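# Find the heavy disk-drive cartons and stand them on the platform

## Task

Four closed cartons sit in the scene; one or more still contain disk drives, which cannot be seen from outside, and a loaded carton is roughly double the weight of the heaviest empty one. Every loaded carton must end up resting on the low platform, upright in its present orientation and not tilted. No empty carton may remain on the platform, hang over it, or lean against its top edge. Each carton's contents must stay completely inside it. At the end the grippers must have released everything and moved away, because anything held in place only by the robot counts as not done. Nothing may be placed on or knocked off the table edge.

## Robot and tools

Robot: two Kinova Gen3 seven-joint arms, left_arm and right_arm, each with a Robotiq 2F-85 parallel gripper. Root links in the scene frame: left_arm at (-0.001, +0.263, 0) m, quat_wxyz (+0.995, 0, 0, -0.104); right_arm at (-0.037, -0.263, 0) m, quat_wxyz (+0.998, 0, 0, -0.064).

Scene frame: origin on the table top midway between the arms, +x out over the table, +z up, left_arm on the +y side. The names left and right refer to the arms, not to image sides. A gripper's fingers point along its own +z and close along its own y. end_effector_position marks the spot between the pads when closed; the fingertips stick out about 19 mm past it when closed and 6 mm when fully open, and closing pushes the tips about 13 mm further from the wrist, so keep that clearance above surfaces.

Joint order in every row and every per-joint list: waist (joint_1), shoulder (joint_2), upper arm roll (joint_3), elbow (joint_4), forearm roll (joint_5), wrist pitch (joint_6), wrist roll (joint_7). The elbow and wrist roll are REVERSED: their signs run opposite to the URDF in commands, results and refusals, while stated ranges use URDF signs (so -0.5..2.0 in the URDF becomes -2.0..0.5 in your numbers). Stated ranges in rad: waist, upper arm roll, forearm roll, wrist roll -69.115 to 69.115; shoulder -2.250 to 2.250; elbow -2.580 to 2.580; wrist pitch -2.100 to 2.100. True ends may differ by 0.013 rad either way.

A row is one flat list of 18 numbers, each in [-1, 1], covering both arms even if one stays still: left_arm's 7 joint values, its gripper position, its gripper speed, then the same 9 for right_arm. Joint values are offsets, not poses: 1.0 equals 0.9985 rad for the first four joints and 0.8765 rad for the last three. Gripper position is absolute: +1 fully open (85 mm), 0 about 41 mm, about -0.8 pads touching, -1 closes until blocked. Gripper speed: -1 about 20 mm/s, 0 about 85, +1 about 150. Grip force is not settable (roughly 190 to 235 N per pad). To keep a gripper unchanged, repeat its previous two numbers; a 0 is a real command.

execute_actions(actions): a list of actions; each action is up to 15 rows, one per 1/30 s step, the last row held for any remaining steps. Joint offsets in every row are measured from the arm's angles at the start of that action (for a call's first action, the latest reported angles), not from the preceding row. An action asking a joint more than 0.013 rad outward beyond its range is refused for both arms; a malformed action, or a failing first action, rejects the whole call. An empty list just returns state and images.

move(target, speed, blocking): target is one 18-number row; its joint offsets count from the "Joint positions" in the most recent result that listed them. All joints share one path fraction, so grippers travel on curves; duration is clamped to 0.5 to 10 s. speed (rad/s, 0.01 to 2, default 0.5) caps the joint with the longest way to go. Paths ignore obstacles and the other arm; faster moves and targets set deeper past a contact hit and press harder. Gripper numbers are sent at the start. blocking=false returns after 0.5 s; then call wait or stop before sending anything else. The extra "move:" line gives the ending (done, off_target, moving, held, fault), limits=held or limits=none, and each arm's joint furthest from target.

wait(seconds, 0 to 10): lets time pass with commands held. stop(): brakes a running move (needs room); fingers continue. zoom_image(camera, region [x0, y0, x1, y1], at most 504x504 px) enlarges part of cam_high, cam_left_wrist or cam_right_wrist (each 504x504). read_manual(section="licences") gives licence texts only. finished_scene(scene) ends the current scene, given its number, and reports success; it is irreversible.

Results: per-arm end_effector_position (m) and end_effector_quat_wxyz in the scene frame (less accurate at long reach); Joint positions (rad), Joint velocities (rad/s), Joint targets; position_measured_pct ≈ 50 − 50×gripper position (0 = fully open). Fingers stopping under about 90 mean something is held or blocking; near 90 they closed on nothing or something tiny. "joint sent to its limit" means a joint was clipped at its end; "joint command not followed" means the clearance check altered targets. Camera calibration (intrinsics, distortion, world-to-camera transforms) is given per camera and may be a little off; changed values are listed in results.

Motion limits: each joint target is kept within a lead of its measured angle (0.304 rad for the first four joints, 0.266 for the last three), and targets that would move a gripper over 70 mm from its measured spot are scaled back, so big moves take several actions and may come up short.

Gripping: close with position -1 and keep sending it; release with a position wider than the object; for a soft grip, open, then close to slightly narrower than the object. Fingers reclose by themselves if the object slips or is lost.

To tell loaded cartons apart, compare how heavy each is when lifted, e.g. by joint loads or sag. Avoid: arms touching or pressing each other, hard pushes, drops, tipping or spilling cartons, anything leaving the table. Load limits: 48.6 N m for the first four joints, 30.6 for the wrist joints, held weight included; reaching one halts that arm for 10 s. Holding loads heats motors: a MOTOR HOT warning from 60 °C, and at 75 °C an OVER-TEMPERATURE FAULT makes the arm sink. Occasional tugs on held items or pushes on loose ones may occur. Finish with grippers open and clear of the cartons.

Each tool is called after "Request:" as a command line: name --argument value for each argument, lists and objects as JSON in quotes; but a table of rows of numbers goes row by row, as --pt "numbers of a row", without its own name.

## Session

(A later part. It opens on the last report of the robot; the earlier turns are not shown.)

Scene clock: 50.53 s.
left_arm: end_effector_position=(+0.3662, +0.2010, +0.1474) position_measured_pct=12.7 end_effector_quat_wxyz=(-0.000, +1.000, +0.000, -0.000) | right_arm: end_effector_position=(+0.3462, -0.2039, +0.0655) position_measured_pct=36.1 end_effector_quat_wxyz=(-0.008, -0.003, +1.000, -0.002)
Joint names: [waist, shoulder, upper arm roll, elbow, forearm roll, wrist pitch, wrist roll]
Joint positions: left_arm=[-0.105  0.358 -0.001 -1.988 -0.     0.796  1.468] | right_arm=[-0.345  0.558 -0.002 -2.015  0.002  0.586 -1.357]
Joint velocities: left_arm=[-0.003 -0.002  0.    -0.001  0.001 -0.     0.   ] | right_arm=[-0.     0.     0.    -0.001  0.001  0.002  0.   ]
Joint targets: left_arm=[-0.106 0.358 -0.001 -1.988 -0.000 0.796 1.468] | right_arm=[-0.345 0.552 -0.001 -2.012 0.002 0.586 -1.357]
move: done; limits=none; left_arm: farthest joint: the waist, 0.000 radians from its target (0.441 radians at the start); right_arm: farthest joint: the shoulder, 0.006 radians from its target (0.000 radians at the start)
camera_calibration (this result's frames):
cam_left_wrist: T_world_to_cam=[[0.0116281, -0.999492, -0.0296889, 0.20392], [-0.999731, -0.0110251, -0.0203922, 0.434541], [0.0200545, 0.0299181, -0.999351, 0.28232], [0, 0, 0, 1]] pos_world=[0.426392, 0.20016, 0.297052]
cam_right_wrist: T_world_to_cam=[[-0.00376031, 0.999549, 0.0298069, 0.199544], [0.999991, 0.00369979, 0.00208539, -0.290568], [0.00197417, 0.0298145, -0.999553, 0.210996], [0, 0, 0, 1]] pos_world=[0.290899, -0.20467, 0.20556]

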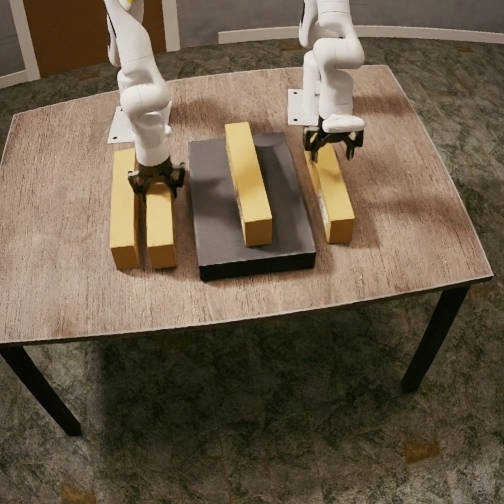

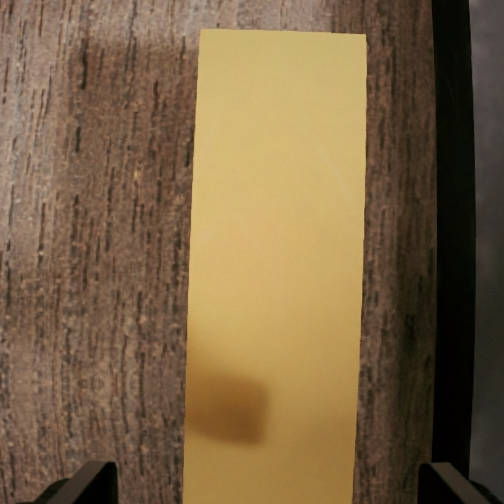

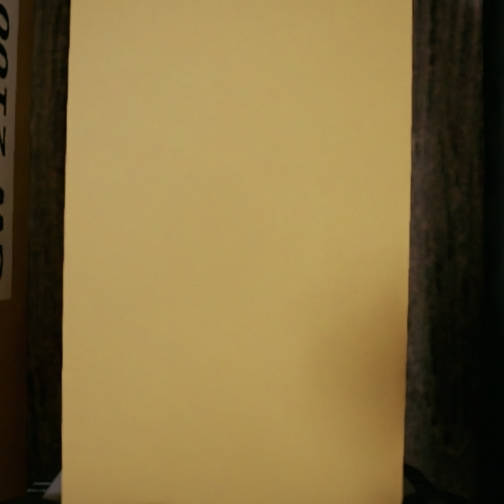

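B is the decoy. C is yawed about -0.035.

Request:
move --target '[0.004,0.197,0,-0.126,0,-0.371,0.04,0.75,0,0,0.024,0,-0.018,0,-0.072,0,-1,0]' --speed 0.25

Request:
move --target '[0,0,0,0,0,0,0,-1,0,0,0,0,0,0,0,0,0.75,0]'

Request:
move --target '[0,-0.04,0,0.025,0,0.074,0,-1,0,0,-0.2,0,0.13,0,0.37,0,0.75,0]' --speed 0.3

Scene clock: 58.07 s.
left_arm: end_effector_position=(+0.3597, +0.2003, +0.0513) position_measured_pct=12.7 end_effector_quat_wxyz=(-0.000, +1.000, -0.019, +0.001) | right_arm: end_effector_position=(+0.3483, -0.2034, +0.0526) position_measured_pct=36.1 end_effector_quat_wxyz=(+0.000, -0.003, +1.000, -0.000)
Joint names: [waist, shoulder, upper arm roll, elbow, forearm roll, wrist pitch, wrist roll]
Joint positions: left_arm=[-0.101  0.555 -0.001 -2.114 -0.     0.471  1.503] | right_arm=[-0.344  0.583 -0.002 -2.034  0.002  0.524 -1.357]
Joint velocities: left_arm=[ 0.001  0.003 -0.    -0.    -0.    -0.    -0.001] | right_arm=[-0.    -0.    -0.001 -0.     0.001  0.002 -0.   ]
Joint targets: left_arm=[-0.101 0.555 -0.001 -2.114 -0.000 0.471 1.503] | right_arm=[-0.345 0.582 -0.002 -2.032 0.002 0.523 -1.357]
move: done; limits=none; left_arm: farthest joint: the waist, 0.000 radians from its target (0.005 radians at the start); right_arm: farthest joint: the waist, 0.001 radians from its target (0.000 radians at the start)
camera_calibration (this result's frames):
cam_left_wrist: T_world_to_cam=[[-0.0274352, -0.999184, -0.0296342, 0.214375], [-0.999333, 0.0281297, -0.0232795, 0.418229], [0.0240941, 0.0289758, -0.99929, 0.185118], [0, 0, 0, 1]] pos_world=[0.419372, 0.197072, 0.201075]
cam_right_wrist: T_world_to_cam=[[-0.00428685, 0.999425, 0.0336432, 0.1994], [0.999815, 0.0036522, 0.0189031, -0.293494], [0.0187693, 0.033718, -0.999255, 0.19299], [0, 0, 0, 1]] pos_world=[0.290672, -0.20472, 0.191686]

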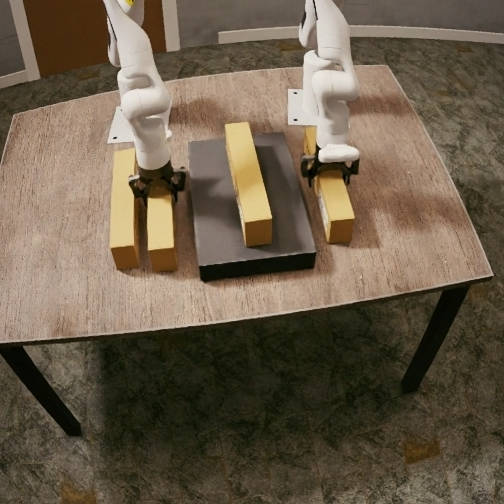

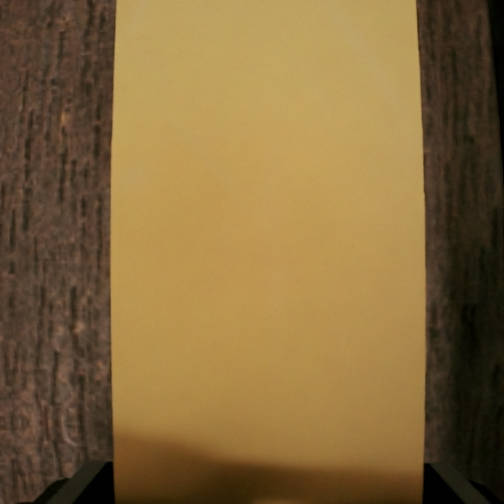

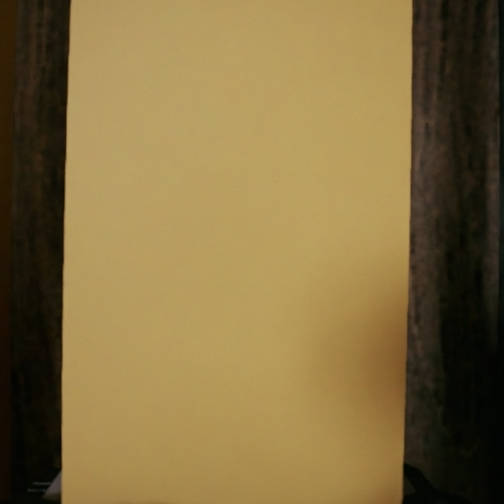

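Scene clock: 58.70 s.
left_arm: end_effector_position=(+0.3598, +0.2003, +0.0518) position_measured_pct=36.1 end_effector_quat_wxyz=(-0.000, +1.000, -0.019, +0.001) | right_arm: end_effector_position=(+0.3483, -0.2034, +0.0526) position_measured_pct=12.7 end_effector_quat_wxyz=(+0.000, -0.003, +1.000, -0.000)
Joint names: [waist, shoulder, upper arm roll, elbow, forearm roll, wrist pitch, wrist roll]
Joint positions: left_arm=[-0.101  0.554 -0.001 -2.114 -0.     0.472  1.503] | right_arm=[-0.344  0.583 -0.002 -2.034  0.002  0.524 -1.357]
Joint velocities: left_arm=[ 0.    -0.001  0.     0.    -0.001 -0.     0.   ] | right_arm=[-0.002 -0.001  0.     0.001  0.002 -0.001 -0.001]
Joint targets: left_arm=[-0.101 0.555 -0.001 -2.114 -0.000 0.471 1.503] | right_arm=[-0.344 0.583 -0.002 -2.034 0.002 0.524 -1.357]
move: done; limits=none; left_arm: farthest joint: the shoulder, 0.001 radians from its target (0.000 radians at the start); right_arm: farthest joint: the waist, 0.000 radians from its target (0.000 radians at the start)
camera_calibration (this result's frames):
cam_left_wrist: T_world_to_cam=[[-0.0272886, -0.99919, -0.0295581, 0.214328], [-0.999319, 0.0280027, -0.0240184, 0.418442], [0.0248266, 0.0288825, -0.999274, 0.185395], [0, 0, 0, 1]] pos_world=[0.419403, 0.197082, 0.201646]
cam_right_wrist: T_world_to_cam=[[-0.00428649, 0.999425, 0.0336425, 0.1994], [0.999815, 0.00365194, 0.0189005, -0.293495], [0.0187668, 0.0337172, -0.999255, 0.192989], [0, 0, 0, 1]] pos_world=[0.290673, -0.20472, 0.191684]

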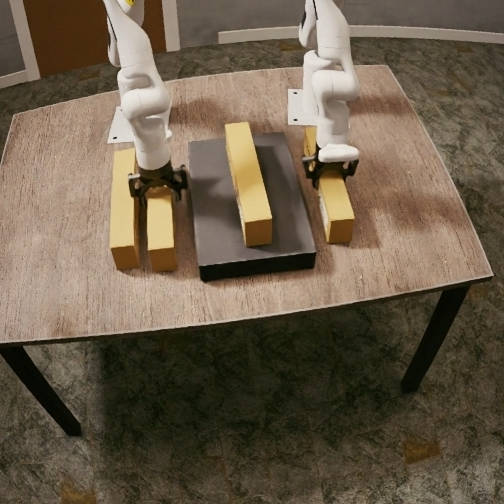

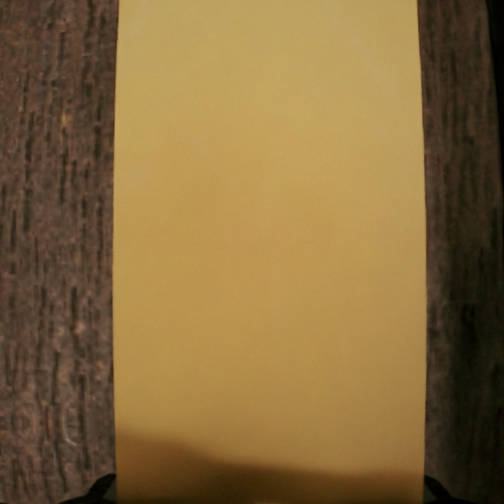

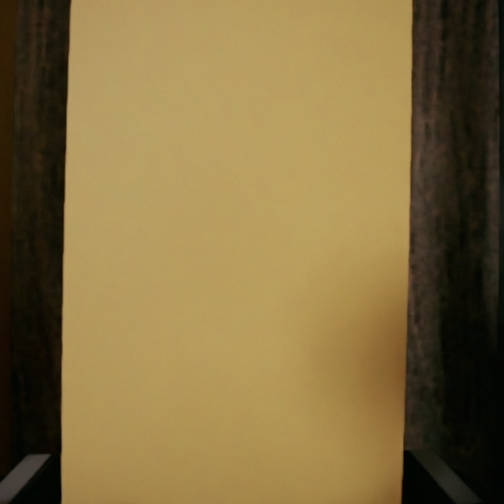

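Scene clock: 60.23 s.
left_arm: end_effector_position=(+0.3631, +0.1999, +0.0701) position_measured_pct=36.1 end_effector_quat_wxyz=(-0.000, +1.000, -0.019, +0.001) | right_arm: end_effector_position=(+0.3551, -0.2021, +0.1571) position_measured_pct=12.7 end_effector_quat_wxyz=(+0.003, -0.003, +1.000, +0.000)
Joint names: [waist, shoulder, upper arm roll, elbow, forearm roll, wrist pitch, wrist roll]
Joint positions: left_arm=[-0.101  0.514 -0.001 -2.089 -0.     0.536  1.503] | right_arm=[-0.344  0.384 -0.002 -1.904  0.002  0.849 -1.357]
Joint velocities: left_arm=[ 0.    -0.002  0.    -0.001  0.001  0.001 -0.   ] | right_arm=[ 0.002 -0.002  0.001  0.002  0.     0.001 -0.001]
Joint targets: left_arm=[-0.101 0.514 -0.001 -2.089 -0.000 0.536 1.503] | right_arm=[-0.344 0.383 -0.002 -1.904 0.002 0.849 -1.357]
move: done; limits=none; left_arm: farthest joint: the waist, 0.000 radians from its target (0.000 radians at the start); right_arm: farthest joint: the waist, 0.000 radians from its target (0.000 radians at the start)
camera_calibration (this result's frames):
cam_left_wrist: T_world_to_cam=[[-0.0272682, -0.999191, -0.029544, 0.214596], [-0.999327, 0.027973, -0.0237109, 0.422131], [0.0245182, 0.0288776, -0.999282, 0.203757], [0, 0, 0, 1]] pos_world=[0.422703, 0.19673, 0.21996]
cam_right_wrist: T_world_to_cam=[[-0.00419427, 0.999415, 0.0339498, 0.194557], [0.999708, 0.00338278, 0.0239251, -0.303064], [0.0237962, 0.0340402, -0.999137, 0.295453], [0, 0, 0, 1]] pos_world=[0.296761, -0.203475, 0.295844]

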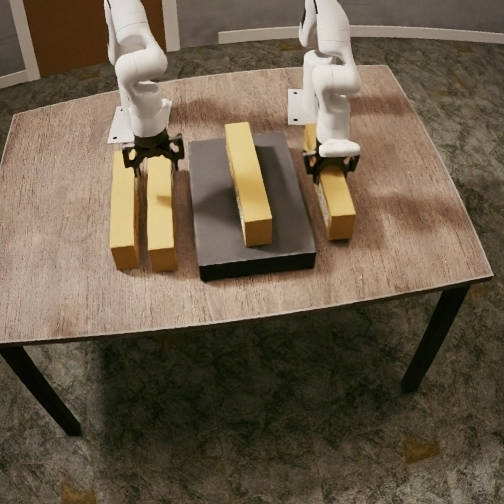

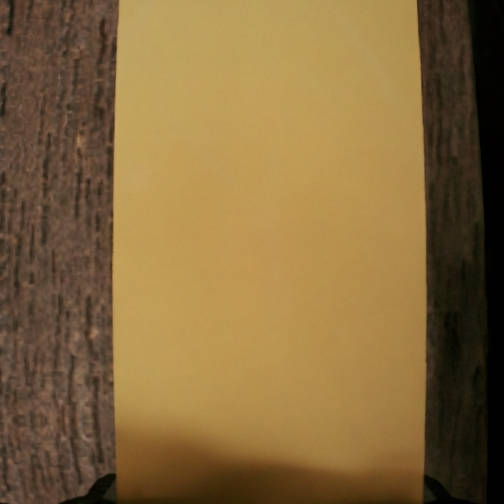

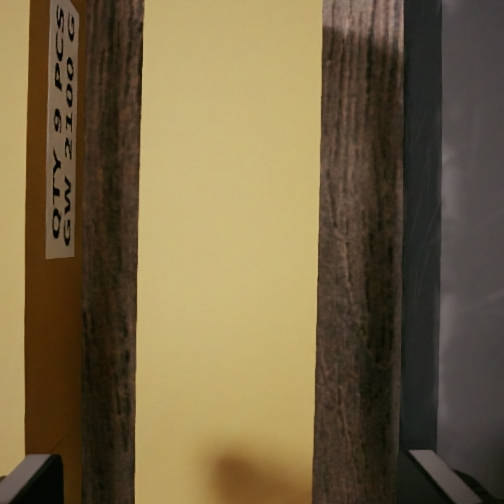

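Request:
move --target '[0,0.039,0,-0.025,0,-0.074,0,-1,0,0,0,0,0,0,0,0,0.75,0]' --speed 0.1

Request:
move --target '[0,0,0,0,0,0,0,0.75,0,0,0,0,0,0,0,0,0.75,0]'

Request:
move --target '[0,-0.197,0,0.126,0,0.371,0,0.75,0,0,0,0,0,0,0,0,0.75,0]' --speed 0.3

Request:
finished_scene --scene 2

Scene clock: 68.37 s.
left_arm: end_effector_position=(+0.3599, +0.2003, +0.0520) position_measured_pct=36.1 end_effector_quat_wxyz=(-0.000, +1.000, -0.019, +0.002) | right_arm: end_effector_position=(+0.3551, -0.2021, +0.1571) position_measured_pct=12.7 end_effector_quat_wxyz=(+0.003, -0.003, +1.000, +0.000)
Joint names: [waist, shoulder, upper arm roll, elbow, forearm roll, wrist pitch, wrist roll]
Joint positions: left_arm=[-0.101  0.553 -0.001 -2.114 -0.     0.472  1.503] | right_arm=[-0.344  0.384 -0.002 -1.904  0.002  0.849 -1.357]
Joint velocities: left_arm=[-0.    -0.001  0.    -0.     0.001  0.     0.   ] | right_arm=[-0.    -0.    -0.     0.     0.001  0.001  0.001]
Joint targets: left_arm=[-0.101 0.553 -0.001 -2.114 -0.000 0.472 1.503] | right_arm=[-0.344 0.384 -0.002 -1.904 0.002 0.849 -1.357]
move: done; limits=none; left_arm: farthest joint: the waist, 0.000 radians from its target (0.000 radians at the start); right_arm: farthest joint: the waist, 0.000 radians from its target (0.000 radians at the start)
camera_calibration (this result's frames):
cam_left_wrist: T_world_to_cam=[[-0.0272645, -0.999192, -0.0295222, 0.214325], [-0.999307, 0.027993, -0.0245501, 0.418539], [0.0253567, 0.0288324, -0.999263, 0.185446], [0, 0, 0, 1]] pos_world=[0.41939, 0.197088, 0.201911]
cam_right_wrist: T_world_to_cam=[[-0.00419456, 0.999415, 0.0339503, 0.194556], [0.999708, 0.00338295, 0.023928, -0.303066], [0.0237991, 0.0340408, -0.999137, 0.295453], [0, 0, 0, 1]] pos_world=[0.296762, -0.203475, 0.295844]

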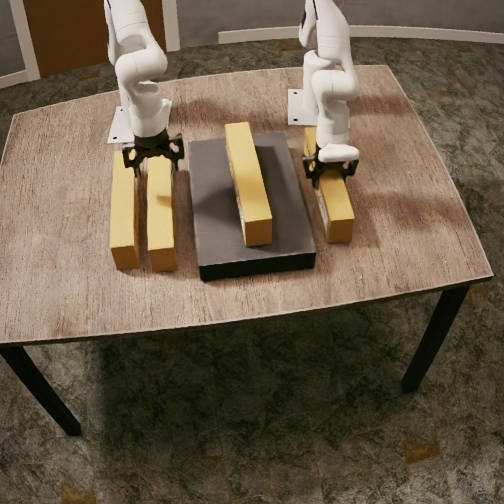

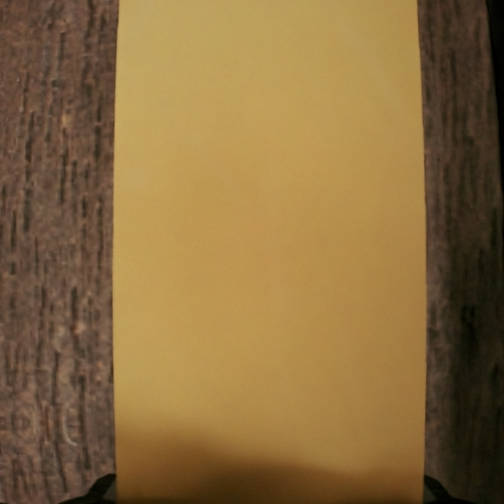

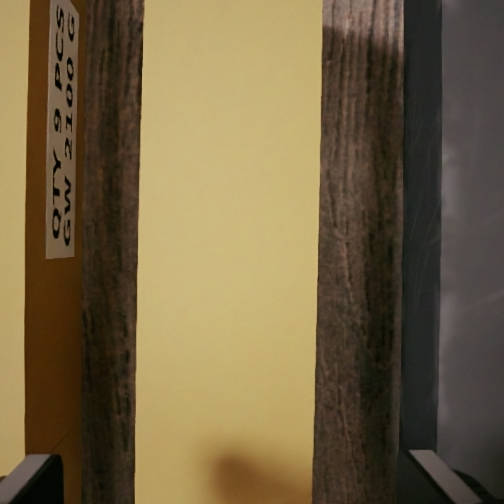

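Scene clock: 69.00 s.
left_arm: end_effector_position=(+0.3599, +0.2003, +0.0520) position_measured_pct=12.7 end_effector_quat_wxyz=(-0.000, +1.000, -0.019, +0.002) | right_arm: end_effector_position=(+0.3551, -0.2021, +0.1571) position_measured_pct=12.7 end_effector_quat_wxyz=(+0.003, -0.003, +1.000, +0.000)
Joint names: [waist, shoulder, upper arm roll, elbow, forearm roll, wrist pitch, wrist roll]
Joint positions: left_arm=[-0.101  0.553 -0.001 -2.114 -0.     0.472  1.503] | right_arm=[-0.344  0.384 -0.002 -1.904  0.002  0.849 -1.357]
Joint velocities: left_arm=[-0.001 -0.001 -0.     0.001  0.002  0.    -0.001] | right_arm=[ 0.    -0.     0.001 -0.002 -0.001 -0.001  0.001]
Joint targets: left_arm=[-0.101 0.553 -0.001 -2.114 -0.000 0.472 1.503] | right_arm=[-0.344 0.384 -0.002 -1.904 0.002 0.849 -1.357]
move: done; limits=none; left_arm: farthest joint: the waist, 0.000 radians from its target (0.000 radians at the start); right_arm: farthest joint: the waist, 0.000 radians from its target (0.000 radians at the start)
camera_calibration (this result's frames):
cam_left_wrist: T_world_to_cam=[[-0.0272646, -0.999192, -0.0295217, 0.214324], [-0.999306, 0.0279932, -0.0245561, 0.418541], [0.0253627, 0.0288317, -0.999262, 0.185445], [0, 0, 0, 1]] pos_world=[0.419391, 0.197088, 0.201913]
cam_right_wrist: T_world_to_cam=[[-0.00419468, 0.999415, 0.0339506, 0.194556], [0.999708, 0.00338299, 0.0239302, -0.303068], [0.0238014, 0.0340411, -0.999137, 0.295452], [0, 0, 0, 1]] pos_world=[0.296763, -0.203475, 0.295844]

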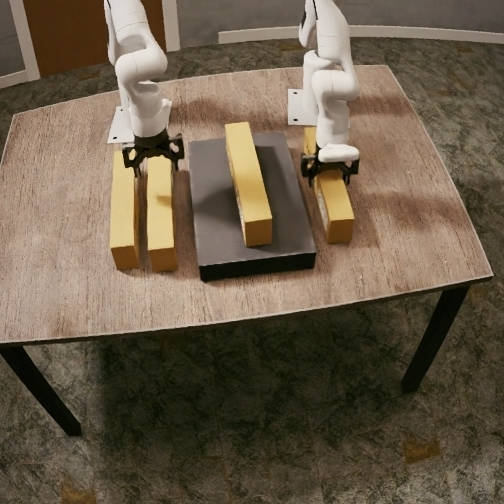

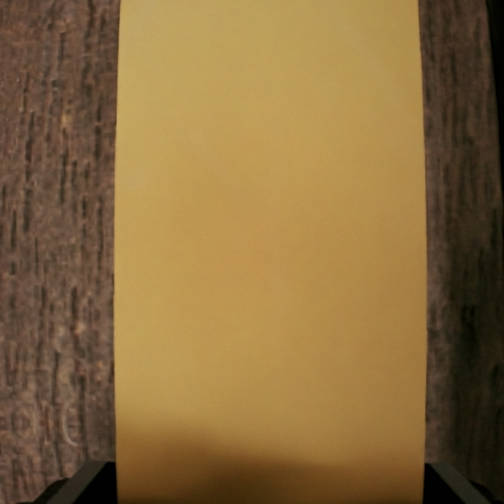

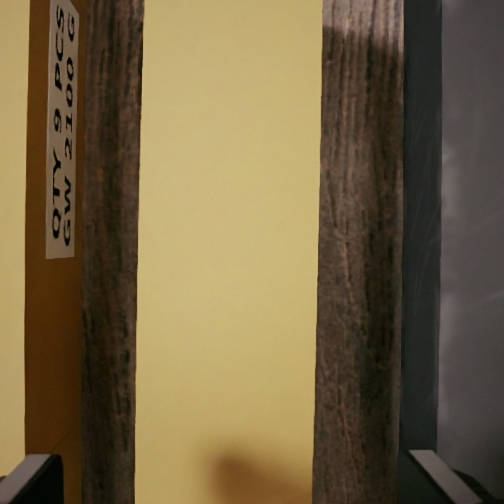

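Scene clock: 70.53 s.
left_arm: end_effector_position=(+0.3659, +0.1996, +0.1482) position_measured_pct=12.7 end_effector_quat_wxyz=(-0.000, +1.000, -0.019, +0.000) | right_arm: end_effector_position=(+0.3551, -0.2021, +0.1571) position_measured_pct=12.7 end_effector_quat_wxyz=(+0.003, -0.003, +1.000, +0.000)
Joint names: [waist, shoulder, upper arm roll, elbow, forearm roll, wrist pitch, wrist roll]
Joint positions: left_arm=[-0.101  0.356 -0.001 -1.988 -0.     0.797  1.503] | right_arm=[-0.344  0.384 -0.002 -1.904  0.002  0.849 -1.357]
Joint velocities: left_arm=[ 0.    -0.003 -0.     0.001 -0.001  0.001  0.   ] | right_arm=[ 0.     0.    -0.     0.    -0.001  0.001  0.001]
Joint targets: left_arm=[-0.101 0.356 -0.001 -1.988 -0.000 0.797 1.503] | right_arm=[-0.344 0.384 -0.002 -1.904 0.002 0.849 -1.357]
move: done; limits=none; left_arm: farthest joint: the waist, 0.000 radians from its target (0.000 radians at the start); right_arm: farthest joint: the waist, 0.000 radians from its target (0.000 radians at the start)
camera_calibration (this result's frames):
cam_left_wrist: T_world_to_cam=[[-0.0272379, -0.999193, -0.0295359, 0.216624], [-0.999377, 0.0278822, -0.0216238, 0.426588], [0.0224299, 0.0289285, -0.99933, 0.282451], [0, 0, 0, 1]] pos_world=[0.425887, 0.196384, 0.297884]
cam_right_wrist: T_world_to_cam=[[-0.0041951, 0.999415, 0.033951, 0.194556], [0.999708, 0.00338332, 0.0239324, -0.303069], [0.0238036, 0.0340415, -0.999137, 0.295451], [0, 0, 0, 1]] pos_world=[0.296764, -0.203474, 0.295844]

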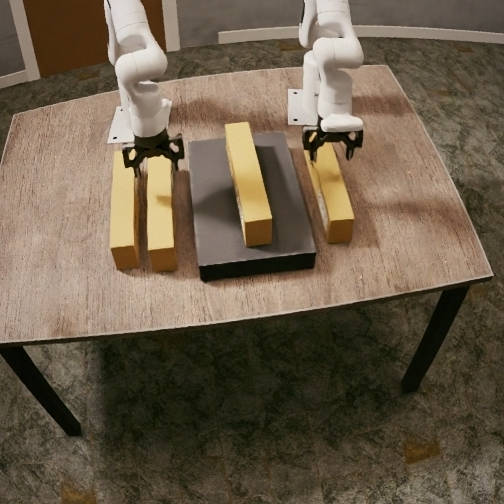

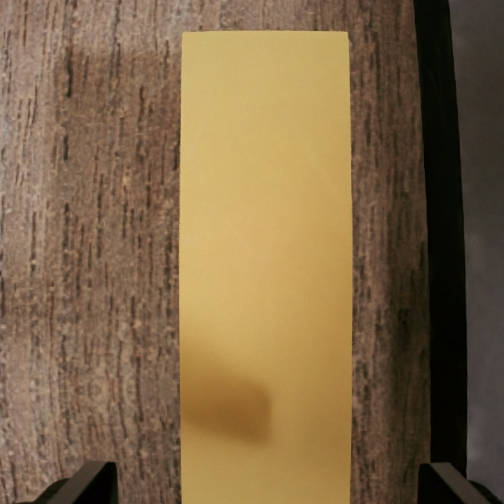

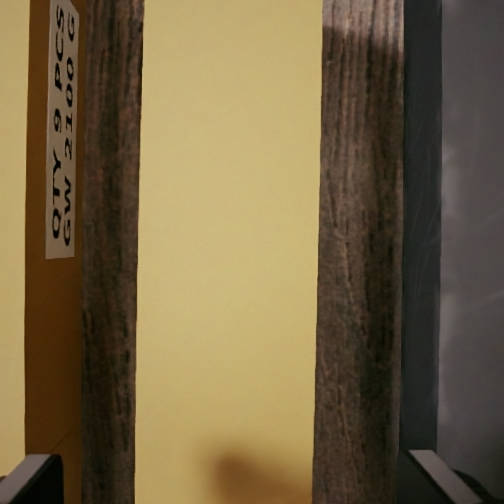

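The scene is finished: the task was done.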